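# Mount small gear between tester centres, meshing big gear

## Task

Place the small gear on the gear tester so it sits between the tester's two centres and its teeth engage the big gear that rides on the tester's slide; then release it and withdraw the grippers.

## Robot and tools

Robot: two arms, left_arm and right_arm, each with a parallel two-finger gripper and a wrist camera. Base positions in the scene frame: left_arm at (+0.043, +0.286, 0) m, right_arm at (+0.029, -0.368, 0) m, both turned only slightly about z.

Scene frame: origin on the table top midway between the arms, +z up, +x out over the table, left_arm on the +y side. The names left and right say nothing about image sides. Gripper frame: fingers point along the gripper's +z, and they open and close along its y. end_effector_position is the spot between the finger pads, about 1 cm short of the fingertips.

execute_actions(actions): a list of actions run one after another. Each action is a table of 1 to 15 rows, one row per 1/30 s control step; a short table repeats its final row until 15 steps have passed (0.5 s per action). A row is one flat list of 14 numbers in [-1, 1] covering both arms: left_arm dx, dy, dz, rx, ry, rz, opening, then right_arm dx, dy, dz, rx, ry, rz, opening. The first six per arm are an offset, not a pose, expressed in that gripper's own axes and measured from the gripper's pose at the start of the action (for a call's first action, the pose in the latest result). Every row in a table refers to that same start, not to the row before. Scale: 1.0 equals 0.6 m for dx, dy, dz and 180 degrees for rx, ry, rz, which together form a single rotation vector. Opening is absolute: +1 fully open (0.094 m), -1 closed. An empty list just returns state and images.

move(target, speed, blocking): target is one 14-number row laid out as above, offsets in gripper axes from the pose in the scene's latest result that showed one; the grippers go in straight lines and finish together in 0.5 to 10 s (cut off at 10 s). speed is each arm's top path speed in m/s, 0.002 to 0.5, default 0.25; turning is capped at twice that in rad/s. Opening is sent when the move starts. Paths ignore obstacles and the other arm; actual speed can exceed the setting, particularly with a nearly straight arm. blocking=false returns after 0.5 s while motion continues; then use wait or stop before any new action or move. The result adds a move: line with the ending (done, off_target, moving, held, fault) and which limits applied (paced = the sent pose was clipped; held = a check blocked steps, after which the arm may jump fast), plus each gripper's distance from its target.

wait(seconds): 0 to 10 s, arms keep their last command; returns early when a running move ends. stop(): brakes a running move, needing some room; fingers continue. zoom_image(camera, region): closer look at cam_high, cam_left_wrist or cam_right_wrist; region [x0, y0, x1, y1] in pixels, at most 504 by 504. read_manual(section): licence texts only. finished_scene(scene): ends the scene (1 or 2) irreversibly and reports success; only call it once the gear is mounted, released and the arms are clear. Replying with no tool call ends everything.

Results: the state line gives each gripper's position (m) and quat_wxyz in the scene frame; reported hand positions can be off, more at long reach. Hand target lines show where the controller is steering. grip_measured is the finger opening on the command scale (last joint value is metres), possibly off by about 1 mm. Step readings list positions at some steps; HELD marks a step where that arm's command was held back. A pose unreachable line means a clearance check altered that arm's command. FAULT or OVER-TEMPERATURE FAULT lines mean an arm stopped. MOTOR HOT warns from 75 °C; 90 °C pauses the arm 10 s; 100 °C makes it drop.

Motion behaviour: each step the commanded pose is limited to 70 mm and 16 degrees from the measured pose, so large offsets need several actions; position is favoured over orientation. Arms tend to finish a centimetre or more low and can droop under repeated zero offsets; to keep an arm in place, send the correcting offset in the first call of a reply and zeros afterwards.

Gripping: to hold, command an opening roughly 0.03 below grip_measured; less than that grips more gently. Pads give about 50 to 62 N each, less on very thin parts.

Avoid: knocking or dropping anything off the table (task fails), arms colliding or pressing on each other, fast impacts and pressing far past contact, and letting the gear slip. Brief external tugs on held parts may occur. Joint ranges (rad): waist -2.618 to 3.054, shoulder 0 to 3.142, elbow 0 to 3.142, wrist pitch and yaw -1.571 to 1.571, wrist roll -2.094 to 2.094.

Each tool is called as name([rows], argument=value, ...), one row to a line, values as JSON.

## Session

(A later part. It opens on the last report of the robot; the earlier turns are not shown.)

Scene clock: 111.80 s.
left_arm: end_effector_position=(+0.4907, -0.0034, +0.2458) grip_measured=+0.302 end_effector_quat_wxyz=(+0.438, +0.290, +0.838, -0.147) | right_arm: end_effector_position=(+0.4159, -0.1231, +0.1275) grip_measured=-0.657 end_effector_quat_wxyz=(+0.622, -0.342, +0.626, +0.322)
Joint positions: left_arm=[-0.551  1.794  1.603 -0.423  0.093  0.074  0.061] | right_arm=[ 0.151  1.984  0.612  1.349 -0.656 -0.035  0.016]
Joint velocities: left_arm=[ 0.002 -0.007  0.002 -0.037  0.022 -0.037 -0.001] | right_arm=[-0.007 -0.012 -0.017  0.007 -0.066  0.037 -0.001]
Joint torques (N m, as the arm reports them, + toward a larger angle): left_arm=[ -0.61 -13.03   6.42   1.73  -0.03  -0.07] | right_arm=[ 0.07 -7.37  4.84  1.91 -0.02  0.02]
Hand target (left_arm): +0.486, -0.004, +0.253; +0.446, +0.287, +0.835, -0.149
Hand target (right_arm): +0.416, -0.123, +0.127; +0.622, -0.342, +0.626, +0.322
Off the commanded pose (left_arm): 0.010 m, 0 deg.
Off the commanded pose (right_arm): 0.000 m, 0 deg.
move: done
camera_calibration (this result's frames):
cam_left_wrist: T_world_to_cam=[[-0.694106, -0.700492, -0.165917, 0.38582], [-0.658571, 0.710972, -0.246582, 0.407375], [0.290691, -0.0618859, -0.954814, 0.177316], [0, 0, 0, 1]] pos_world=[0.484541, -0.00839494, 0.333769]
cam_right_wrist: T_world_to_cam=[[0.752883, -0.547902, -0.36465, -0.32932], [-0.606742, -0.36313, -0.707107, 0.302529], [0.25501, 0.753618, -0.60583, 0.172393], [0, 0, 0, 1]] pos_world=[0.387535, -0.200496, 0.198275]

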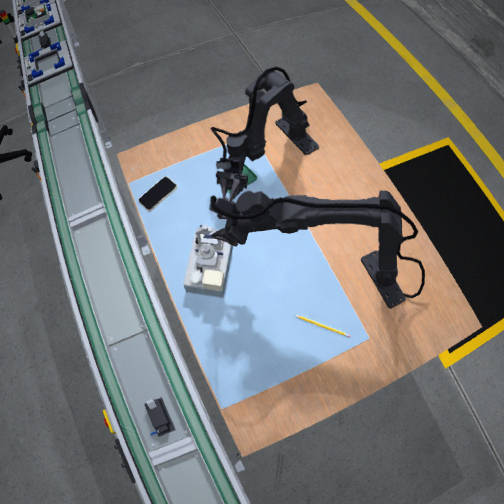

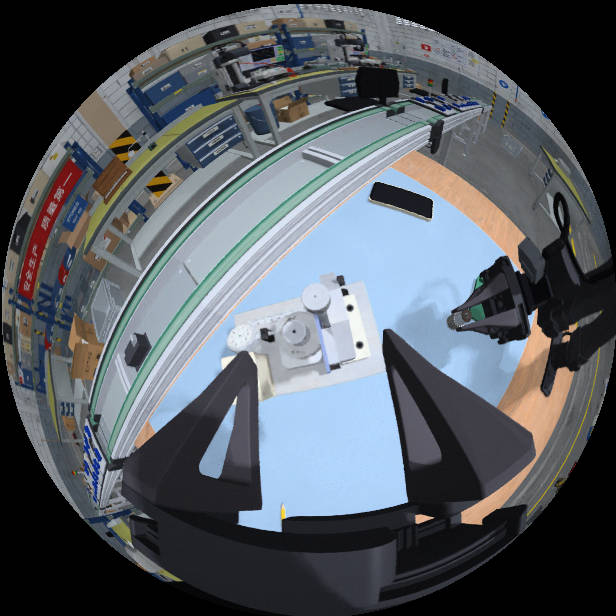

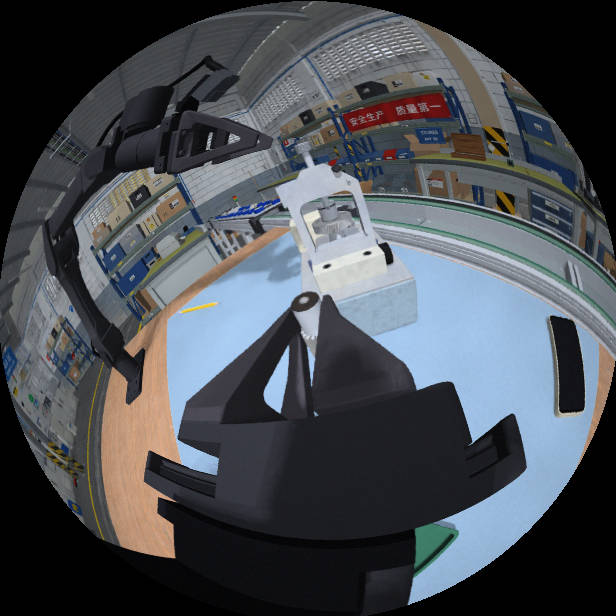

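move(target=[-0.008,0,0.08,0,0,0,0.3,0,0,0,0,0,0,-0.8], speed=0.05)

Scene clock: 118.20 s.
left_arm: end_effector_position=(+0.5203, -0.0205, +0.2038) grip_measured=+0.302 end_effector_quat_wxyz=(+0.418, +0.291, +0.849, -0.142) | right_arm: end_effector_position=(+0.4159, -0.1231, +0.1275) grip_measured=-0.657 end_effector_quat_wxyz=(+0.622, -0.342, +0.626, +0.322)
Joint positions: left_arm=[-0.551  1.956  1.687 -0.391  0.089  0.072  0.061] | right_arm=[ 0.151  1.984  0.612  1.349 -0.656 -0.035  0.016]
Joint velocities: left_arm=[-0.002 -0.002  0.007  0.051  0.037  0.037  0.   ] | right_arm=[-0.017  0.002 -0.012  0.051  0.022  0.051  0.   ]
Joint torques (N m, as the arm reports them, + toward a larger angle): left_arm=[ -1.06 -12.36  10.66   1.66  -0.04  -0.04] | right_arm=[ 0.06 -7.46  4.76  1.89 -0.01  0.  ]
Hand target (left_arm): +0.523, -0.029, +0.223; +0.438, +0.290, +0.838, -0.148
Hand target (right_arm): +0.416, -0.123, +0.127; +0.622, -0.342, +0.626, +0.322
Off the commanded pose (left_arm): 0.021 m, 3 deg.
Off the commanded pose (right_arm): 0.000 m, 0 deg.
move: off_target (left_arm)
camera_calibration (this result's frames):
cam_left_wrist: T_world_to_cam=[[-0.697668, -0.699218, -0.156057, 0.387273], [-0.670247, 0.713966, -0.20254, 0.425909], [0.253038, -0.0367089, -0.96676, 0.150018], [0, 0, 0, 1]] pos_world=[0.517692, -0.0277894, 0.291732]
cam_right_wrist: T_world_to_cam=[[0.752883, -0.547902, -0.36465, -0.32932], [-0.606742, -0.36313, -0.707107, 0.302529], [0.25501, 0.753618, -0.60583, 0.172393], [0, 0, 0, 1]] pos_world=[0.387535, -0.200496, 0.198275]

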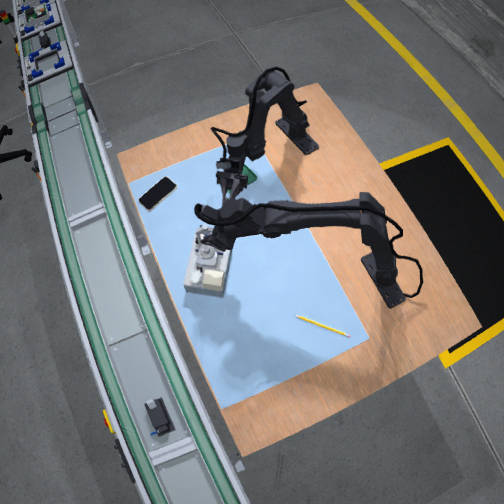

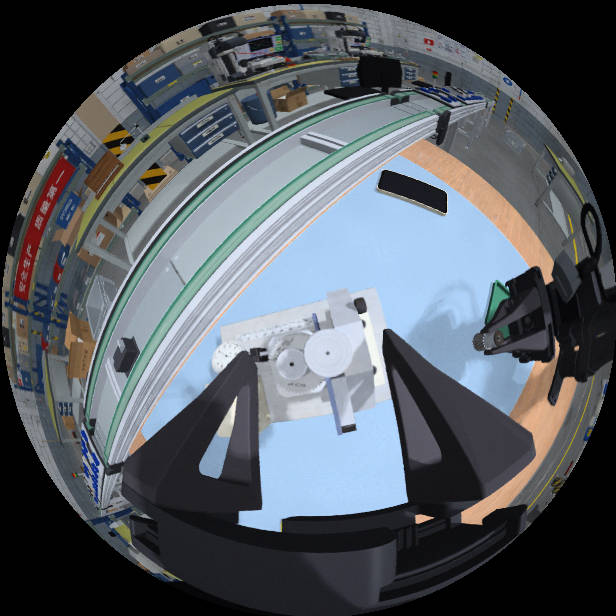

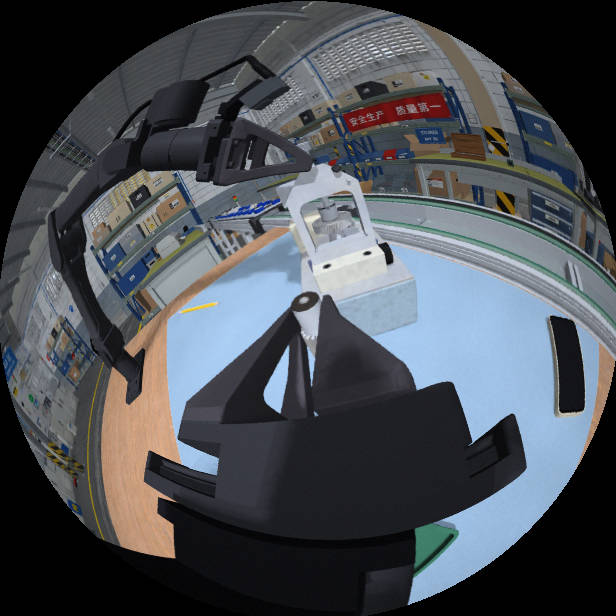

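move(target=[-0.02,-0.01,-0.015,0,0,0,-0.9,-0.045,-0.05,0,0,0,0,-0.8], speed=0.05)

move(target=[-0.055,0,-0.04,0,0,0,-0.9,0,0,0.13,0,0,0,-0.8], speed=0.05)

zoom_image(camera="cam_right_wrist", region=[180, 80, 440, 340])

Scene clock: 131.97 s.
left_arm: end_effector_position=(+0.5137, -0.0296, +0.2050) grip_measured=-0.566 end_effector_quat_wxyz=(+0.403, +0.268, +0.857, -0.175) | right_arm: end_effector_position=(+0.4323, -0.1390, +0.1336) grip_measured=-0.657 end_effector_quat_wxyz=(+0.603, -0.336, +0.645, +0.327)
Joint positions: left_arm=[-0.56   1.96   1.7   -0.408  0.126 -0.008  0.02 ] | right_arm=[ 0.087  1.935  0.669  1.189 -0.717 -0.035  0.016]
Joint velocities: left_arm=[ 0.002  0.012 -0.012 -0.022  0.022 -0.022 -0.001] | right_arm=[ 0.022 -0.017 -0.002 -0.066 -0.037  0.022 -0.003]
Joint torques (N m, as the arm reports them, + toward a larger angle): left_arm=[ -0.48 -13.25  10.41   1.18  -0.52   0.68] | right_arm=[-0.58 -9.65  7.74  1.84 -0.16  0.02]
Hand target (left_arm): +0.516, -0.025, +0.219; +0.419, +0.290, +0.849, -0.143
Hand target (right_arm): +0.439, -0.140, +0.156; +0.623, -0.341, +0.626, +0.323
Off the commanded pose (left_arm): 0.015 m, 5 deg.
Off the commanded pose (right_arm): 0.023 m, 3 deg.
move: off_target (left_arm, right_arm)
camera_calibration (this result's frames):
cam_left_wrist: T_world_to_cam=[[-0.695603, -0.714987, -0.0702161, 0.357391], [-0.690716, 0.692454, -0.208374, 0.439268], [0.197606, -0.0964463, -0.975525, 0.180995], [0, 0, 0, 1]] pos_world=[0.516246, -0.0311867, 0.293192]
cam_right_wrist: T_world_to_cam=[[0.731068, -0.554561, -0.397495, -0.335264], [-0.644651, -0.370548, -0.66867, 0.321297], [0.223527, 0.745089, -0.628394, 0.199265], [0, 0, 0, 1]] pos_world=[0.407685, -0.215338, 0.206793]

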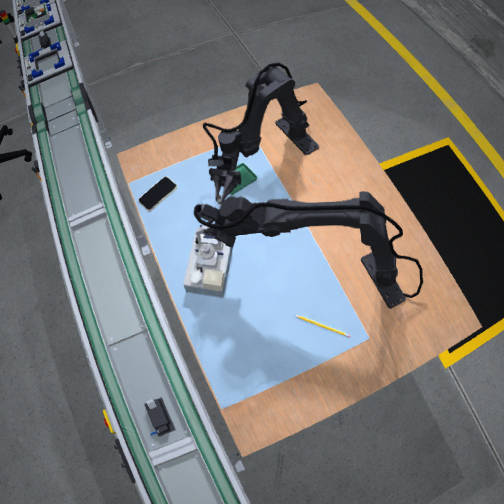

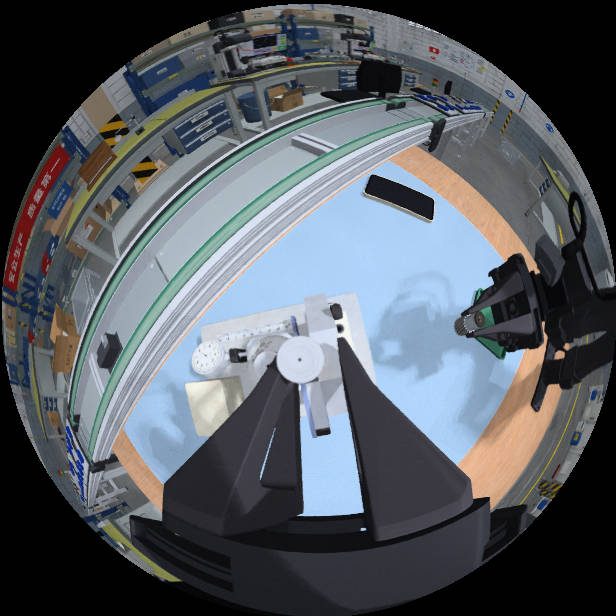

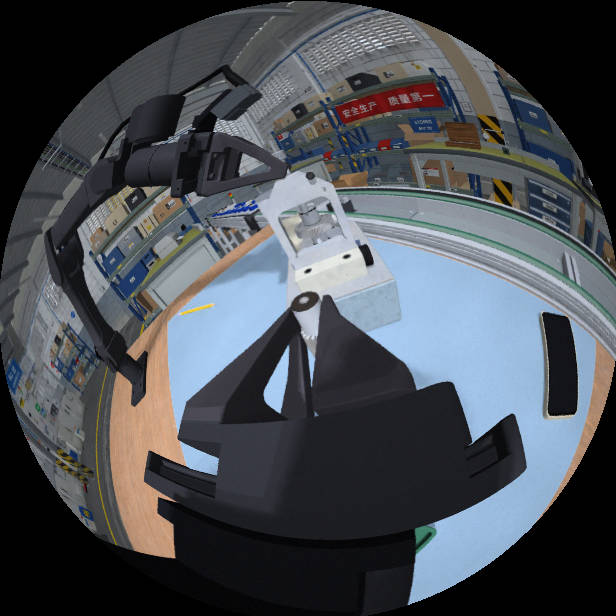

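Scene clock: 133.83 s.
left_arm: end_effector_position=(+0.5151, -0.0271, +0.2094) grip_measured=-0.706 end_effector_quat_wxyz=(+0.376, +0.266, +0.872, -0.166) | right_arm: end_effector_position=(+0.4694, -0.0810, +0.1203) grip_measured=-0.657 end_effector_quat_wxyz=(+0.594, -0.339, +0.653, +0.325)
Joint positions: left_arm=[-0.556  2.003  1.826 -0.555  0.121 -0.011  0.014] | right_arm=[ 0.213  2.095  0.906  1.09  -0.592 -0.035  0.016]
Joint velocities: left_arm=[-0.012  0.002 -0.012 -0.051 -0.022 -0.007 -0.001] | right_arm=[ 0.007  0.007  0.002 -0.066  0.007  0.037  0.   ]
Joint torques (N m, as the arm reports them, + toward a larger angle): left_arm=[  0.17 -15.54  11.72   1.25   0.17   0.13] | right_arm=[ 0.67 -8.62  8.33  1.92  0.06  0.1 ]
Hand target (left_arm): +0.516, -0.028, +0.245; +0.403, +0.268, +0.857, -0.175
Hand target (right_arm): +0.476, -0.075, +0.130; +0.603, -0.338, +0.645, +0.326
Off the commanded pose (left_arm): 0.036 m, 4 deg.
Off the commanded pose (right_arm): 0.013 m, 1 deg.
move: off_target (left_arm, right_arm)
camera_calibration (this result's frames):
cam_left_wrist: T_world_to_cam=[[-0.69262, -0.719067, -0.0567443, 0.356033], [-0.706598, 0.692201, -0.146894, 0.434712], [0.144905, -0.061646, -0.987523, 0.215915], [0, 0, 0, 1]] pos_world=[0.522475, -0.0315865, 0.297281]
cam_right_wrist: T_world_to_cam=[[0.724933, -0.55994, -0.401172, -0.332561], [-0.655846, -0.383052, -0.650489, 0.359871], [0.210565, 0.734668, -0.644922, 0.146684], [0, 0, 0, 1]] pos_world=[0.446218, -0.156129, 0.195278]

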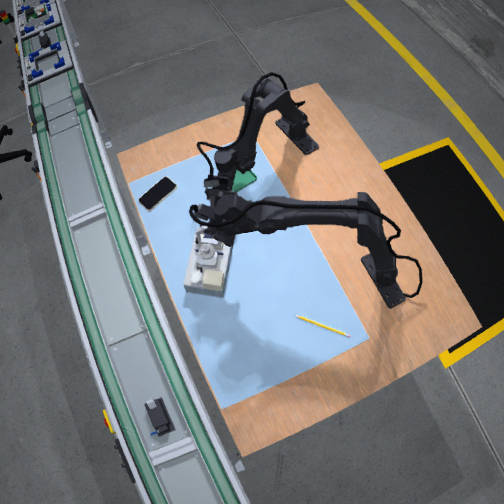

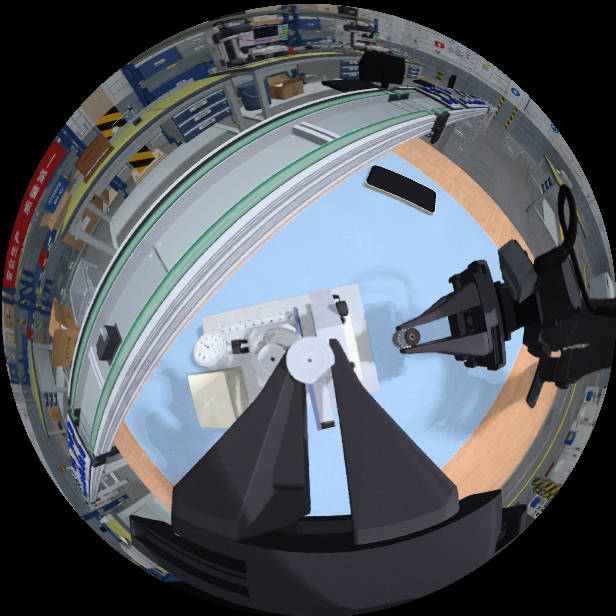

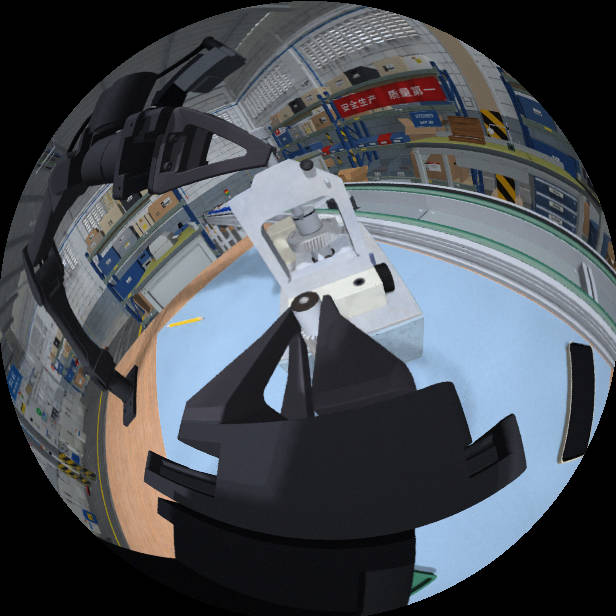

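Region (180, 80, 440, 340) of cam_right_wrist's 616x616 image, scaled by 1.938, with more detail than that image has.

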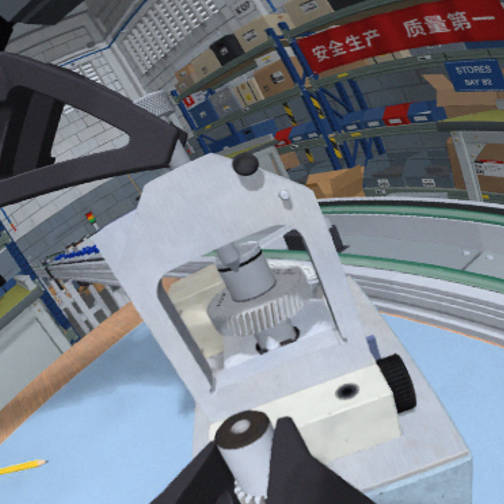

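move(target=[-0.08,0,-0.065,0,-0.02,0,-0.9,-0.075,-0.015,0.03,0,-0.03,0,-0.8], speed=0.05)

zoom_image(camera="cam_right_wrist", region=[180, 80, 440, 340])

Scene clock: 141.53 s.
left_arm: end_effector_position=(+0.5148, -0.0267, +0.2206) grip_measured=-0.706 end_effector_quat_wxyz=(+0.359, +0.268, +0.880, -0.160) | right_arm: end_effector_position=(+0.4841, -0.0752, +0.1467) grip_measured=-0.657 end_effector_quat_wxyz=(+0.611, -0.324, +0.639, +0.338)
Joint positions: left_arm=[-0.556  2.038  1.952 -0.684  0.121 -0.008  0.014] | right_arm=[ 0.213  2.095  0.979  1.085 -0.591  0.019  0.016]
Joint velocities: left_arm=[ 0.002  0.012 -0.007 -0.007 -0.022 -0.022  0.001] | right_arm=[ 0.002 -0.012 -0.012  0.095 -0.051 -0.051  0.   ]
Joint torques (N m, as the arm reports them, + toward a larger angle): left_arm=[  0.7  -16.99  12.4    1.41   0.18  -0.01] | right_arm=[ 0.6  -9.92  8.54  1.95  0.04  0.08]
Hand target (left_arm): +0.518, -0.023, +0.270; +0.403, +0.261, +0.860, -0.174
Hand target (right_arm): +0.489, -0.069, +0.164; +0.625, -0.324, +0.624, +0.340
Off the commanded pose (left_arm): 0.051 m, 6 deg.
Off the commanded pose (right_arm): 0.019 m, 2 deg.
move: off_target (left_arm, right_arm)
camera_calibration (this result's frames):
cam_left_wrist: T_world_to_cam=[[-0.695398, -0.71681, -0.0510347, 0.356929], [-0.709575, 0.696142, -0.109037, 0.429157], [0.113687, -0.0396114, -0.992727, 0.244874], [0, 0, 0, 1]] pos_world=[0.524888, -0.0332041, 0.308103]
cam_right_wrist: T_world_to_cam=[[0.730479, -0.540283, -0.417726, -0.328229], [-0.644449, -0.342895, -0.683453, 0.391159], [0.226022, 0.768451, -0.598662, 0.144653], [0, 0, 0, 1]] pos_world=[0.459151, -0.154369, 0.216828]

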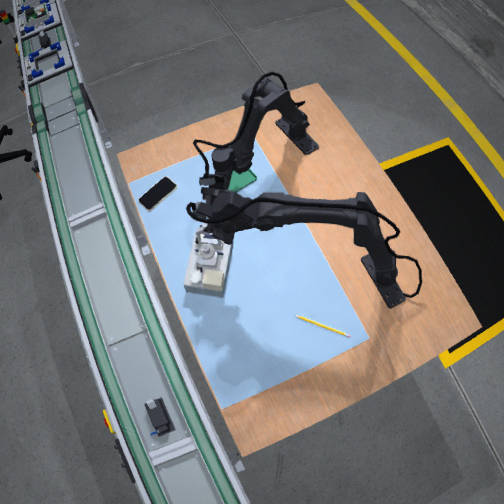

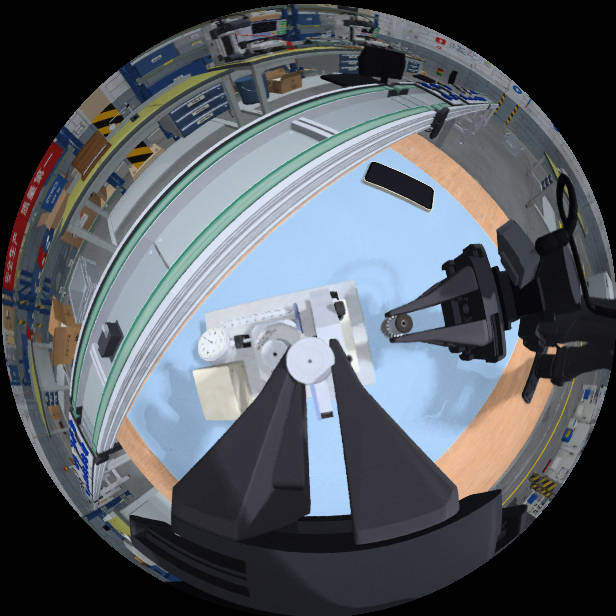

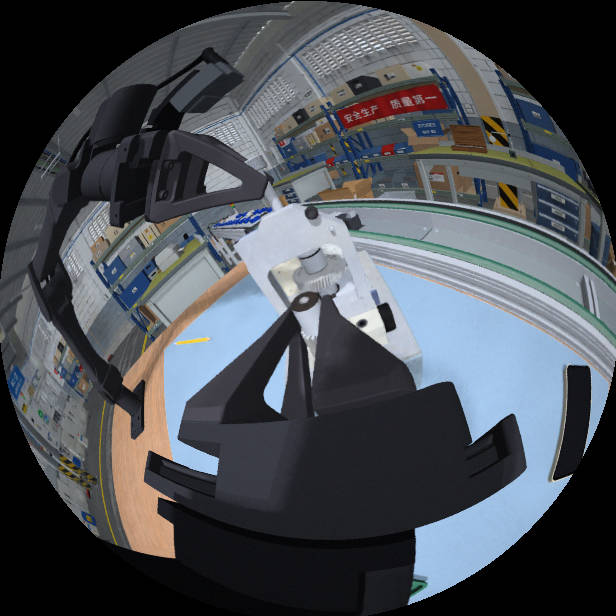

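Region (180, 80, 440, 340) of cam_right_wrist's 616x616 image, scaled by 1.938, with more detail than that image has.

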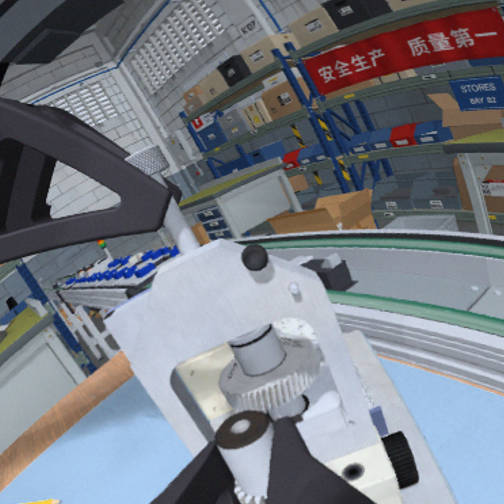

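move(target=[-0.065,0,-0.055,0,-0.02,0,-0.9,-0.02,0,0.1,0,-0.015,-0.01,-0.8], speed=0.03)

zoom_image(camera="cam_right_wrist", region=[180, 120, 440, 380])

Scene clock: 151.30 s.
left_arm: end_effector_position=(+0.5145, -0.0264, +0.2211) grip_measured=-0.706 end_effector_quat_wxyz=(+0.341, +0.273, +0.886, -0.154) | right_arm: end_effector_position=(+0.5136, -0.0331, +0.1457) grip_measured=-0.657 end_effector_quat_wxyz=(+0.619, -0.325, +0.631, +0.337)
Joint positions: left_arm=[-0.556  2.078  2.042 -0.776  0.12   0.     0.014] | right_arm=[ 0.279  2.228  1.192  1.028 -0.524  0.02   0.016]
Joint velocities: left_arm=[-0.002 -0.017  0.002 -0.037  0.051 -0.066 -0.   ] | right_arm=[-0.002 -0.002 -0.012  0.022 -0.007  0.007  0.   ]
Joint torques (N m, as the arm reports them, + toward a larger angle): left_arm=[  0.64 -17.2   12.32   1.38   0.16  -0.06] | right_arm=[  0.73 -10.38   8.96   1.91   0.11  -0.04]
Hand target (left_arm): +0.518, -0.024, +0.271; +0.387, +0.264, +0.867, -0.169
Hand target (right_arm): +0.518, -0.026, +0.158; +0.631, -0.327, +0.619, +0.335
Off the commanded pose (left_arm): 0.051 m, 6 deg.
Off the commanded pose (right_arm): 0.014 m, 2 deg.
move: off_target (left_arm, right_arm)
camera_calibration (this result's frames):
cam_left_wrist: T_world_to_cam=[[-0.700613, -0.711927, -0.0479668, 0.359128], [-0.708783, 0.702117, -0.0682511, 0.419508], [0.0822681, -0.0138195, -0.996514, 0.2631], [0, 0, 0, 1]] pos_world=[0.527305, -0.0352347, 0.308041]
cam_right_wrist: T_world_to_cam=[[0.738641, -0.537324, -0.407053, -0.333085], [-0.630329, -0.336498, -0.69961, 0.419291], [0.238945, 0.773338, -0.587242, 0.0969022], [0, 0, 0, 1]] pos_world=[0.487167, -0.112822, 0.214662]

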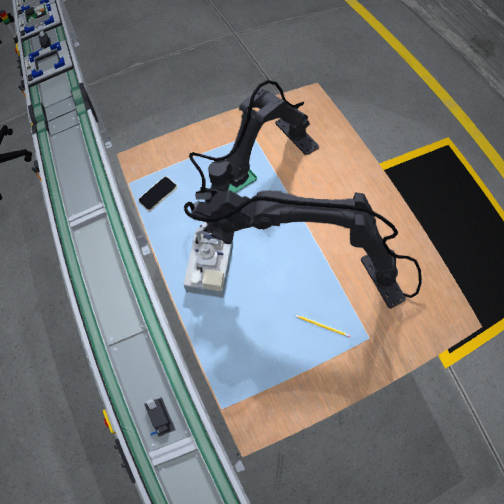

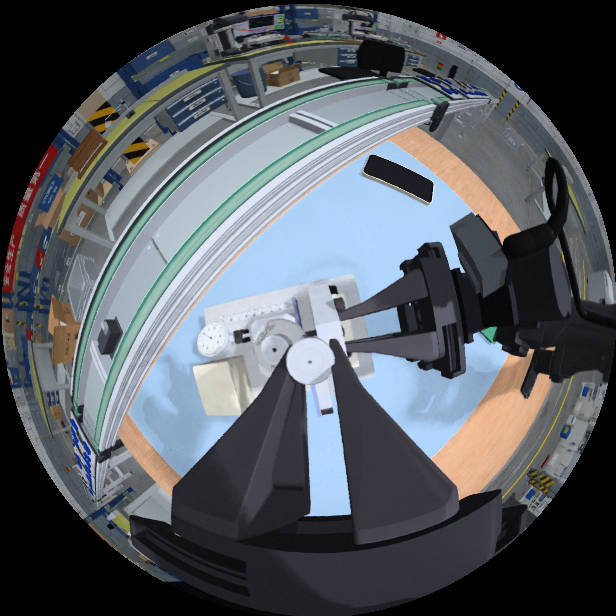

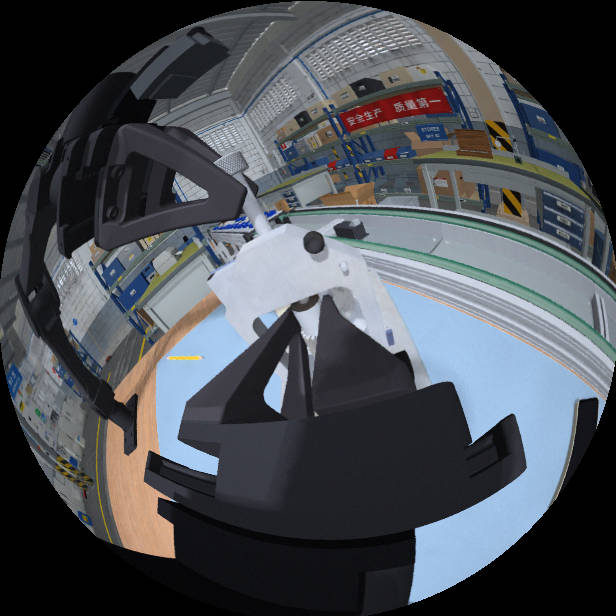

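Region (180, 120, 440, 380) of cam_right_wrist's 616x616 image, scaled by 1.938, with more detail than that image has.

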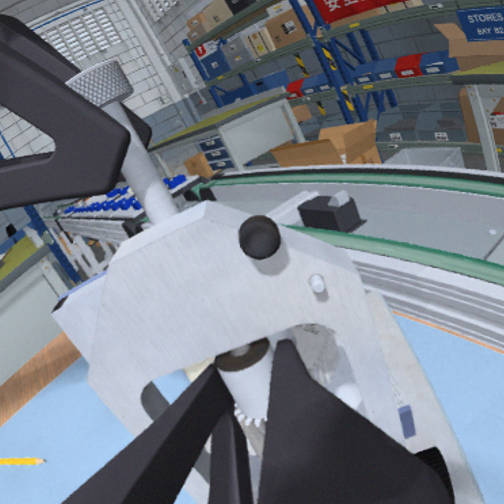

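Roughly aligned. Advance slightly, lower both.

move(target=[-0.065,0,-0.055,0,0,0,-0.9,-0.02,0,0.018,0,-0.01,0,-0.8], speed=0.02)

move(target=[0.01,0,0.01,0,0,0,-0.9,0.012,0,0.008,0,0,0,-0.8], speed=0.01)

zoom_image(camera="cam_right_wrist", region=[180, 120, 440, 380])

Scene clock: 160.97 s.
left_arm: end_effector_position=(+0.5136, -0.0255, +0.2222) grip_measured=-0.706 end_effector_quat_wxyz=(+0.288, +0.286, +0.904, -0.135) | right_arm: end_effector_position=(+0.5140, -0.0334, +0.1454) grip_measured=-0.657 end_effector_quat_wxyz=(+0.617, -0.321, +0.633, +0.339)
Joint positions: left_arm=[-0.556  2.236  2.381 -1.077  0.118  0.025  0.014] | right_arm=[ 0.279  2.228  1.192  1.027 -0.521  0.03   0.016]
Joint velocities: left_arm=[-0.002  0.022  0.017  0.007  0.037 -0.022  0.001] | right_arm=[ 0.007 -0.002  0.012  0.022 -0.022 -0.051 -0.001]
Joint torques (N m, as the arm reports them, + toward a larger angle): left_arm=[  0.51 -17.86  11.93   1.47   0.17  -0.16] | right_arm=[ 0.83 -9.85  9.55  1.98  0.08  0.1 ]
Hand target (left_arm): +0.519, -0.025, +0.272; +0.342, +0.273, +0.886, -0.154
Hand target (right_arm): +0.519, -0.025, +0.158; +0.629, -0.320, +0.621, +0.342
Off the commanded pose (left_arm): 0.050 m, 7 deg.
Off the commanded pose (right_arm): 0.016 m, 2 deg.
move: off_target (left_arm, right_arm)
camera_calibration (this result's frames):
cam_left_wrist: T_world_to_cam=[[-0.71689, -0.696243, -0.0362417, 0.365325], [-0.697127, 0.715182, 0.0502915, 0.386347], [-0.00909569, 0.0613185, -0.998077, 0.313486], [0, 0, 0, 1]] pos_world=[0.534082, -0.0411755, 0.306693]
cam_right_wrist: T_world_to_cam=[[0.733299, -0.537627, -0.41621, -0.329618], [-0.637582, -0.33114, -0.695583, 0.42261], [0.23614, 0.775438, -0.585606, 0.0981541], [0, 0, 0, 1]] pos_world=[0.487979, -0.113381, 0.21425]

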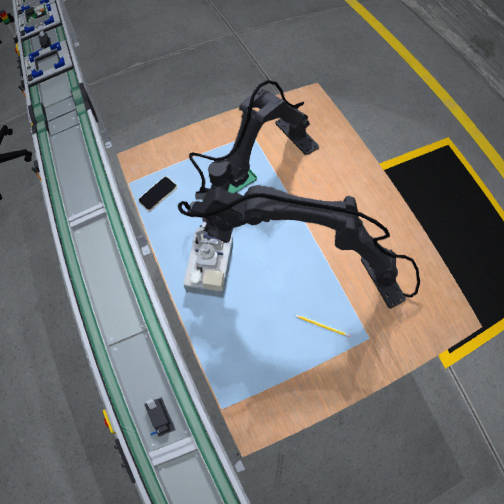

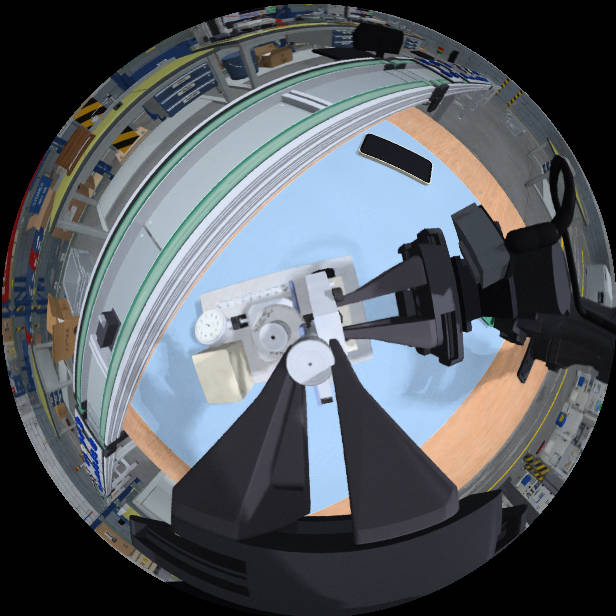

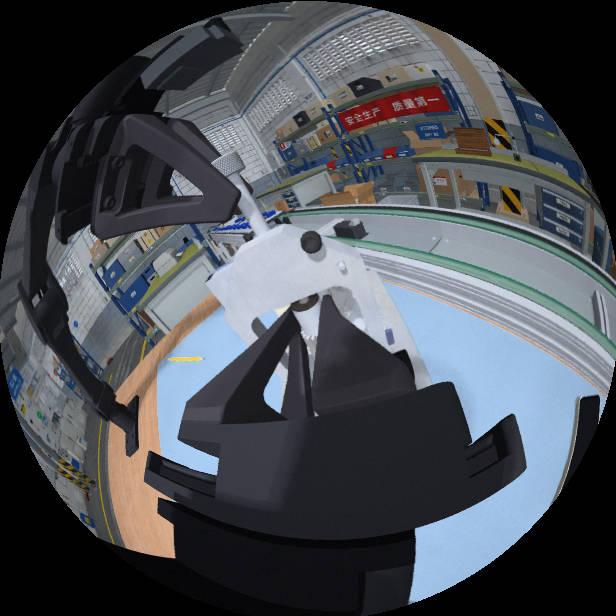

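Scene clock: 162.07 s.
left_arm: end_effector_position=(+0.5136, -0.0253, +0.2065) grip_measured=-0.706 end_effector_quat_wxyz=(+0.280, +0.291, +0.905, -0.131) | right_arm: end_effector_position=(+0.5144, -0.0333, +0.1359) grip_measured=-0.657 end_effector_quat_wxyz=(+0.611, -0.320, +0.639, +0.340)
Joint positions: left_arm=[-0.556  2.23   2.316 -1.038  0.117  0.036  0.014] | right_arm=[ 0.279  2.245  1.192  1.029 -0.521  0.03   0.016]
Joint velocities: left_arm=[-0.007 -0.007 -0.012  0.022 -0.022 -0.007  0.001] | right_arm=[-0.012  0.007 -0.012 -0.007  0.051  0.037  0.001]
Joint torques (N m, as the arm reports them, + toward a larger angle): left_arm=[ -0.11 -16.16   5.64   1.35   0.08  -0.11] | right_arm=[ 0.42 -9.88  7.41  2.05  0.06  0.01]
Hand target (left_arm): +0.512, -0.025, +0.214; +0.287, +0.286, +0.904, -0.135
Hand target (right_arm): +0.516, -0.029, +0.138; +0.617, -0.321, +0.633, +0.339
Off the commanded pose (left_arm): 0.007 m, 1 deg.
Off the commanded pose (right_arm): 0.005 m, 1 deg.
move: done
camera_calibration (this result's frames):
cam_left_wrist: T_world_to_cam=[[-0.723033, -0.689729, -0.0386992, 0.368739], [-0.690511, 0.719922, 0.0700487, 0.379579], [-0.0204542, 0.0773697, -0.996793, 0.303736], [0, 0, 0, 1]] pos_world=[0.534926, -0.0424374, 0.290443]
cam_right_wrist: T_world_to_cam=[[0.727247, -0.540555, -0.422981, -0.329816], [-0.647531, -0.335953, -0.683988, 0.41964], [0.227631, 0.771321, -0.594347, 0.0977847], [0, 0, 0, 1]] pos_world=[0.489329, -0.112727, 0.205641]

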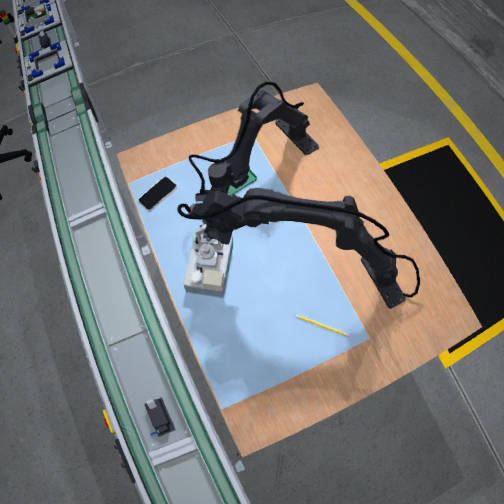

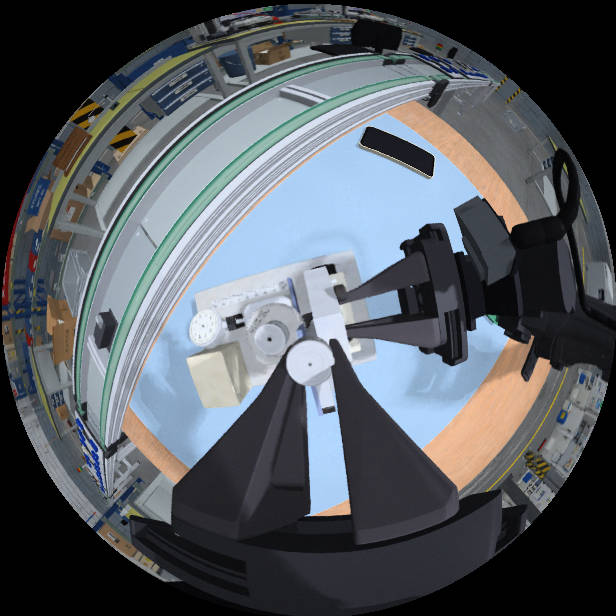

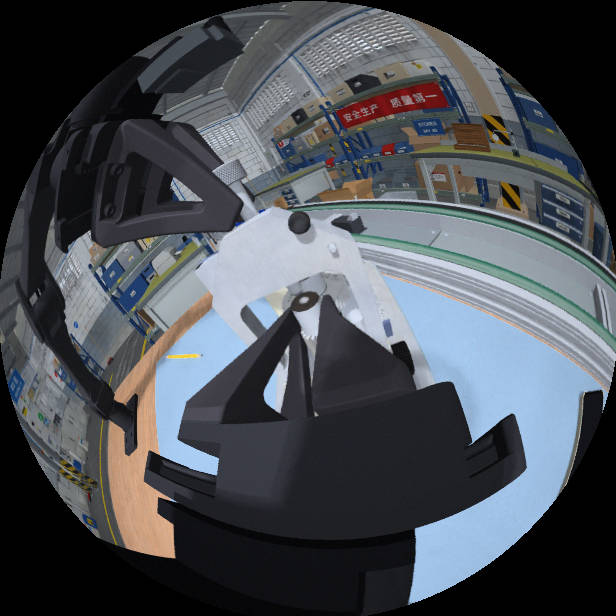

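Region (180, 120, 440, 380) of cam_right_wrist's 616x616 image, scaled by 1.938, with more detail than that image has.

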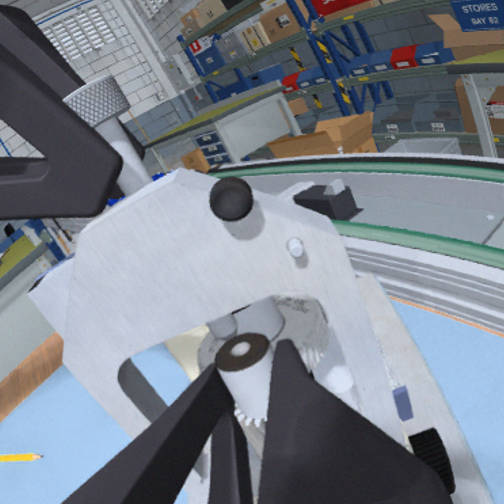

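Short by ~1 cm. Relift and go deeper.

move(target=[-0.06,0,-0.085,0,-0.04,0,-0.9,-0.03,0,0,0,-0.015,-0.01,-0.8], speed=0.04)

move(target=[-0.05,0,-0.065,0,-0.04,0,-0.9,-0.02,0.004,0.035,0,-0.01,0,-0.8], speed=0.04)

move(target=[-0.01,0,-0.01,0,0,0,-0.9,-0.01,0,0.012,0,0,0,-0.8], speed=0.01)

zoom_image(camera="cam_right_wrist", region=[180, 120, 440, 380])

Scene clock: 172.53 s.
left_arm: end_effector_position=(+0.5134, -0.0251, +0.2120) grip_measured=-0.706 end_effector_quat_wxyz=(+0.285, +0.291, +0.903, -0.132) | right_arm: end_effector_position=(+0.5144, -0.0332, +0.1394) grip_measured=-0.657 end_effector_quat_wxyz=(+0.617, -0.321, +0.633, +0.339)
Joint positions: left_arm=[-0.556  2.22   2.315 -1.035  0.117  0.036  0.014] | right_arm=[ 0.279  2.245  1.192  1.044 -0.521  0.03   0.016]
Joint velocities: left_arm=[ 0.007 -0.027 -0.002  0.007  0.051 -0.022 -0.   ] | right_arm=[-0.022  0.002  0.007  0.051 -0.007 -0.051 -0.   ]
Joint torques (N m, as the arm reports them, + toward a larger angle): left_arm=[  1.03 -19.7   11.89   1.12   0.24  -0.06] | right_arm=[  0.02 -12.1    6.47   2.16  -0.02  -0.05]
Hand target (left_arm): +0.513, -0.020, +0.267; +0.336, +0.283, +0.886, -0.150
Hand target (right_arm): +0.515, -0.033, +0.154; +0.632, -0.322, +0.619, +0.337
Off the commanded pose (left_arm): 0.057 m, 6 deg.
Off the commanded pose (right_arm): 0.014 m, 2 deg.
move: off_target (left_arm, right_arm)
camera_calibration (this result's frames):
cam_left_wrist: T_world_to_cam=[[-0.722805, -0.689765, -0.0421557, 0.369512], [-0.690986, 0.720545, 0.0579123, 0.381813], [-0.0095708, 0.0709883, -0.997431, 0.303629], [0, 0, 0, 1]] pos_world=[0.533818, -0.041791, 0.296314]
cam_right_wrist: T_world_to_cam=[[0.733156, -0.537696, -0.416372, -0.332221], [-0.637821, -0.331256, -0.695309, 0.418832], [0.235939, 0.77534, -0.585816, 0.0945113], [0, 0, 0, 1]] pos_world=[0.488411, -0.113172, 0.208256]

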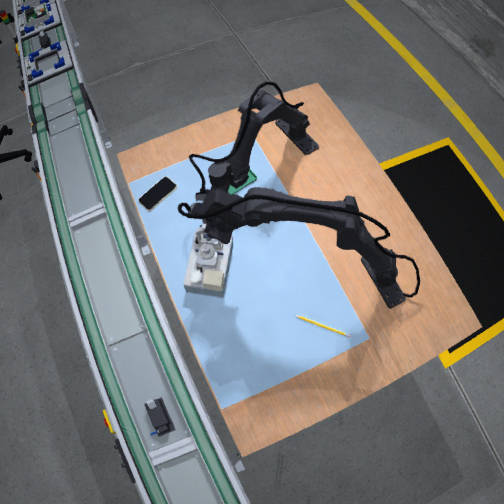

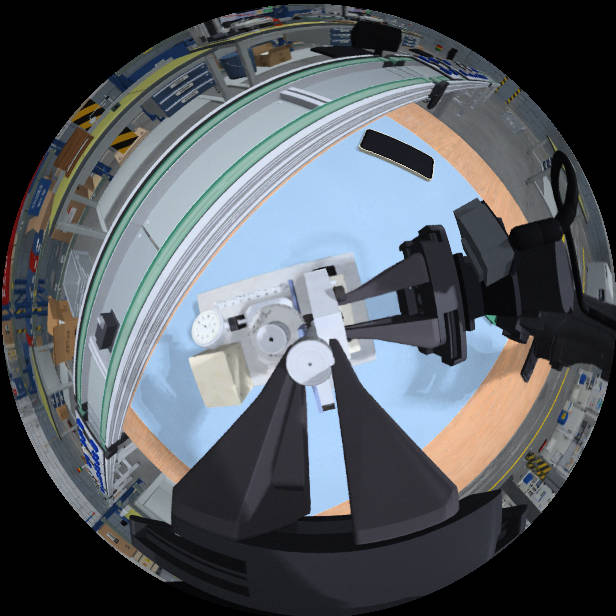

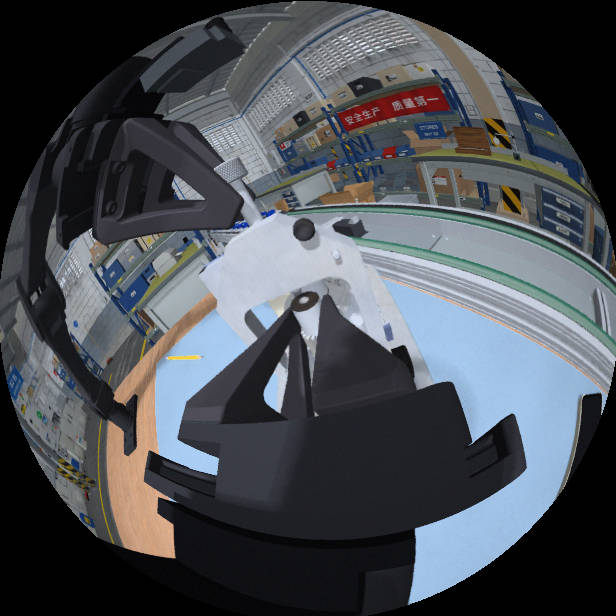

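Scene clock: 174.33 s.
left_arm: end_effector_position=(+0.5138, -0.0254, +0.2171) grip_measured=-0.706 end_effector_quat_wxyz=(+0.295, +0.290, +0.900, -0.135) | right_arm: end_effector_position=(+0.5224, -0.0252, +0.1392) grip_measured=-0.657 end_effector_quat_wxyz=(+0.619, -0.314, +0.636, +0.338)
Joint positions: left_arm=[-0.556  2.201  2.291 -1.009  0.117  0.034  0.014] | right_arm=[ 0.292  2.273  1.241  1.025 -0.496  0.038  0.016]
Joint velocities: left_arm=[-0.002  0.007  0.002  0.051  0.037 -0.022  0.001] | right_arm=[-0.007  0.002 -0.007  0.037  0.007 -0.007 -0.001]
Joint torques (N m, as the arm reports them, + toward a larger angle): left_arm=[  0.63 -20.02   7.74   1.6    0.23  -0.07] | right_arm=[  0.95 -10.78   9.04   1.96   0.02   0.07]
Hand target (left_arm): +0.515, -0.022, +0.260; +0.341, +0.283, +0.884, -0.151
Hand target (right_arm): +0.524, -0.015, +0.152; +0.627, -0.316, +0.624, +0.344
Off the commanded pose (left_arm): 0.044 m, 6 deg.
Off the commanded pose (right_arm): 0.016 m, 2 deg.
move: off_target (left_arm, right_arm)
camera_calibration (this result's frames):
cam_left_wrist: T_world_to_cam=[[-0.720999, -0.691384, -0.0463624, 0.369796], [-0.692897, 0.720058, 0.0375691, 0.38739], [0.00740894, 0.0592116, -0.998218, 0.299803], [0, 0, 0, 1]] pos_world=[0.532823, -0.0410246, 0.301859]
cam_right_wrist: T_world_to_cam=[[0.72446, -0.544492, -0.422712, -0.328634], [-0.645001, -0.319134, -0.694353, 0.430317], [0.243168, 0.775682, -0.582398, 0.0820124], [0, 0, 0, 1]] pos_world=[0.495694, -0.105225, 0.207638]

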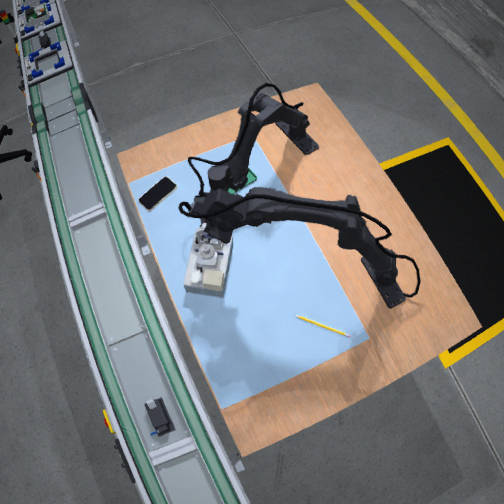

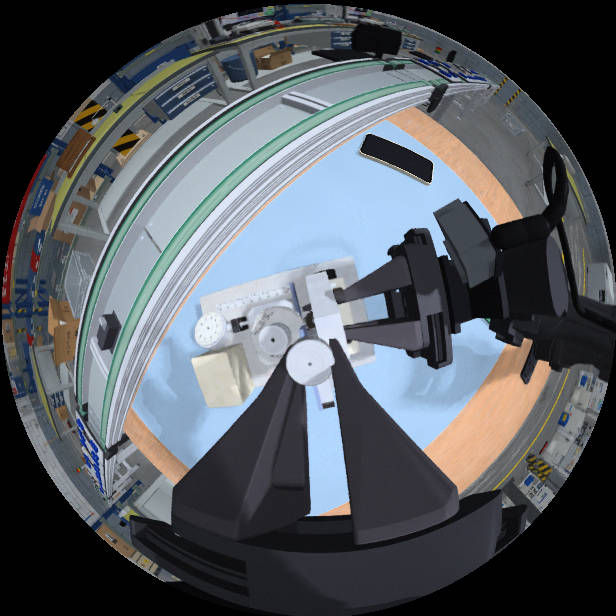

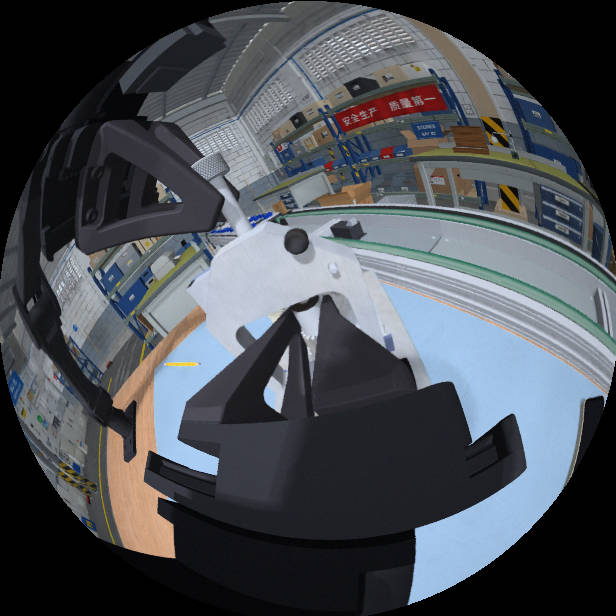

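Scene clock: 175.50 s.
left_arm: end_effector_position=(+0.5136, -0.0252, +0.2094) grip_measured=-0.706 end_effector_quat_wxyz=(+0.281, +0.292, +0.905, -0.131) | right_arm: end_effector_position=(+0.5237, -0.0264, +0.1362) grip_measured=-0.657 end_effector_quat_wxyz=(+0.615, -0.312, +0.642, +0.336)
Joint positions: left_arm=[-0.556  2.23   2.325 -1.044  0.117  0.037  0.014] | right_arm=[ 0.291  2.273  1.241  1.012 -0.488  0.038  0.016]
Joint velocities: left_arm=[ 0.012  0.007  0.007  0.051  0.007  0.007 -0.001] | right_arm=[ 0.007 -0.007 -0.017 -0.051  0.066 -0.095  0.001]
Joint torques (N m, as the arm reports them, + toward a larger angle): left_arm=[  0.13 -14.41  10.18   1.05   0.05   0.01] | right_arm=[  0.52 -11.17   8.65   1.74  -0.02   0.  ]
Hand target (left_arm): +0.515, -0.025, +0.225; +0.295, +0.290, +0.900, -0.135
Hand target (right_arm): +0.526, -0.020, +0.145; +0.619, -0.314, +0.636, +0.338
Off the commanded pose (left_arm): 0.016 m, 2 deg.
Off the commanded pose (right_arm): 0.012 m, 1 deg.
move: off_target (left_arm, right_arm)
camera_calibration (this result's frames):
cam_left_wrist: T_world_to_cam=[[-0.723318, -0.689348, -0.0401277, 0.369295], [-0.690309, 0.720462, 0.0663939, 0.380008], [-0.0168581, 0.0757244, -0.996986, 0.304791], [0, 0, 0, 1]] pos_world=[0.534579, -0.0422879, 0.293461]
cam_right_wrist: T_world_to_cam=[[0.715149, -0.552758, -0.427808, -0.32608], [-0.655526, -0.317981, -0.684962, 0.432987], [0.242584, 0.77029, -0.589751, 0.0820292], [0, 0, 0, 1]] pos_world=[0.497131, -0.105748, 0.205457]

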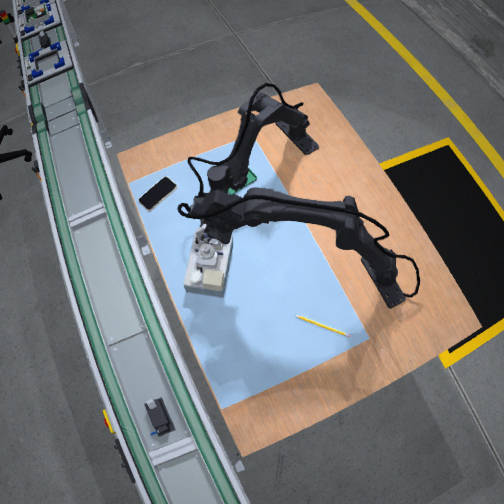

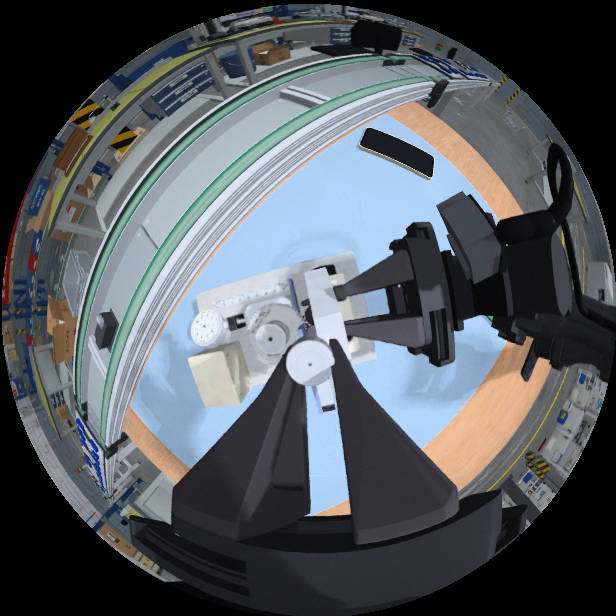

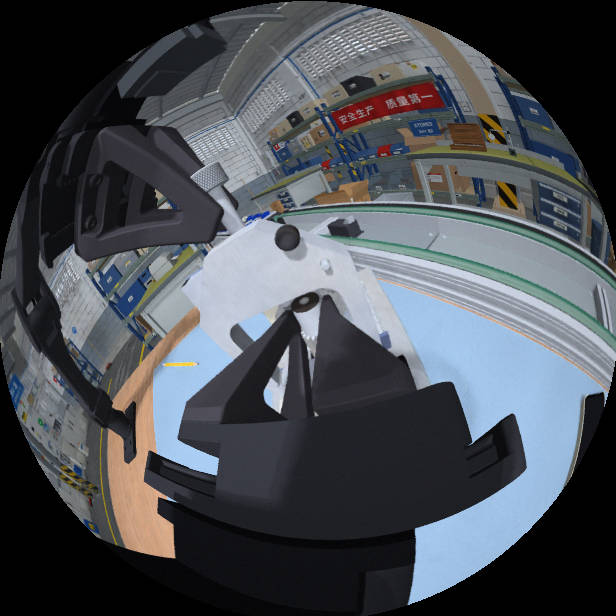

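Region (180, 120, 440, 380) of cam_right_wrist's 616x616 image, scaled by 1.938, with more detail than that image has.

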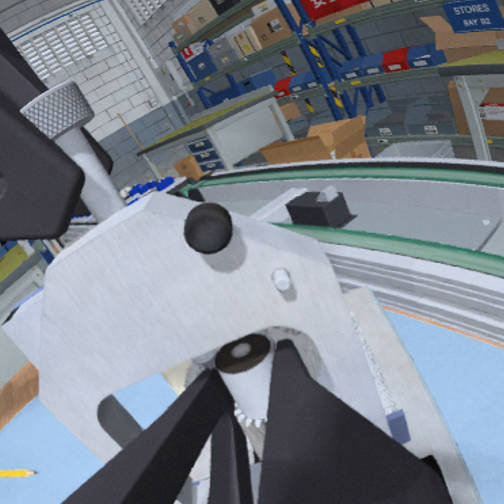

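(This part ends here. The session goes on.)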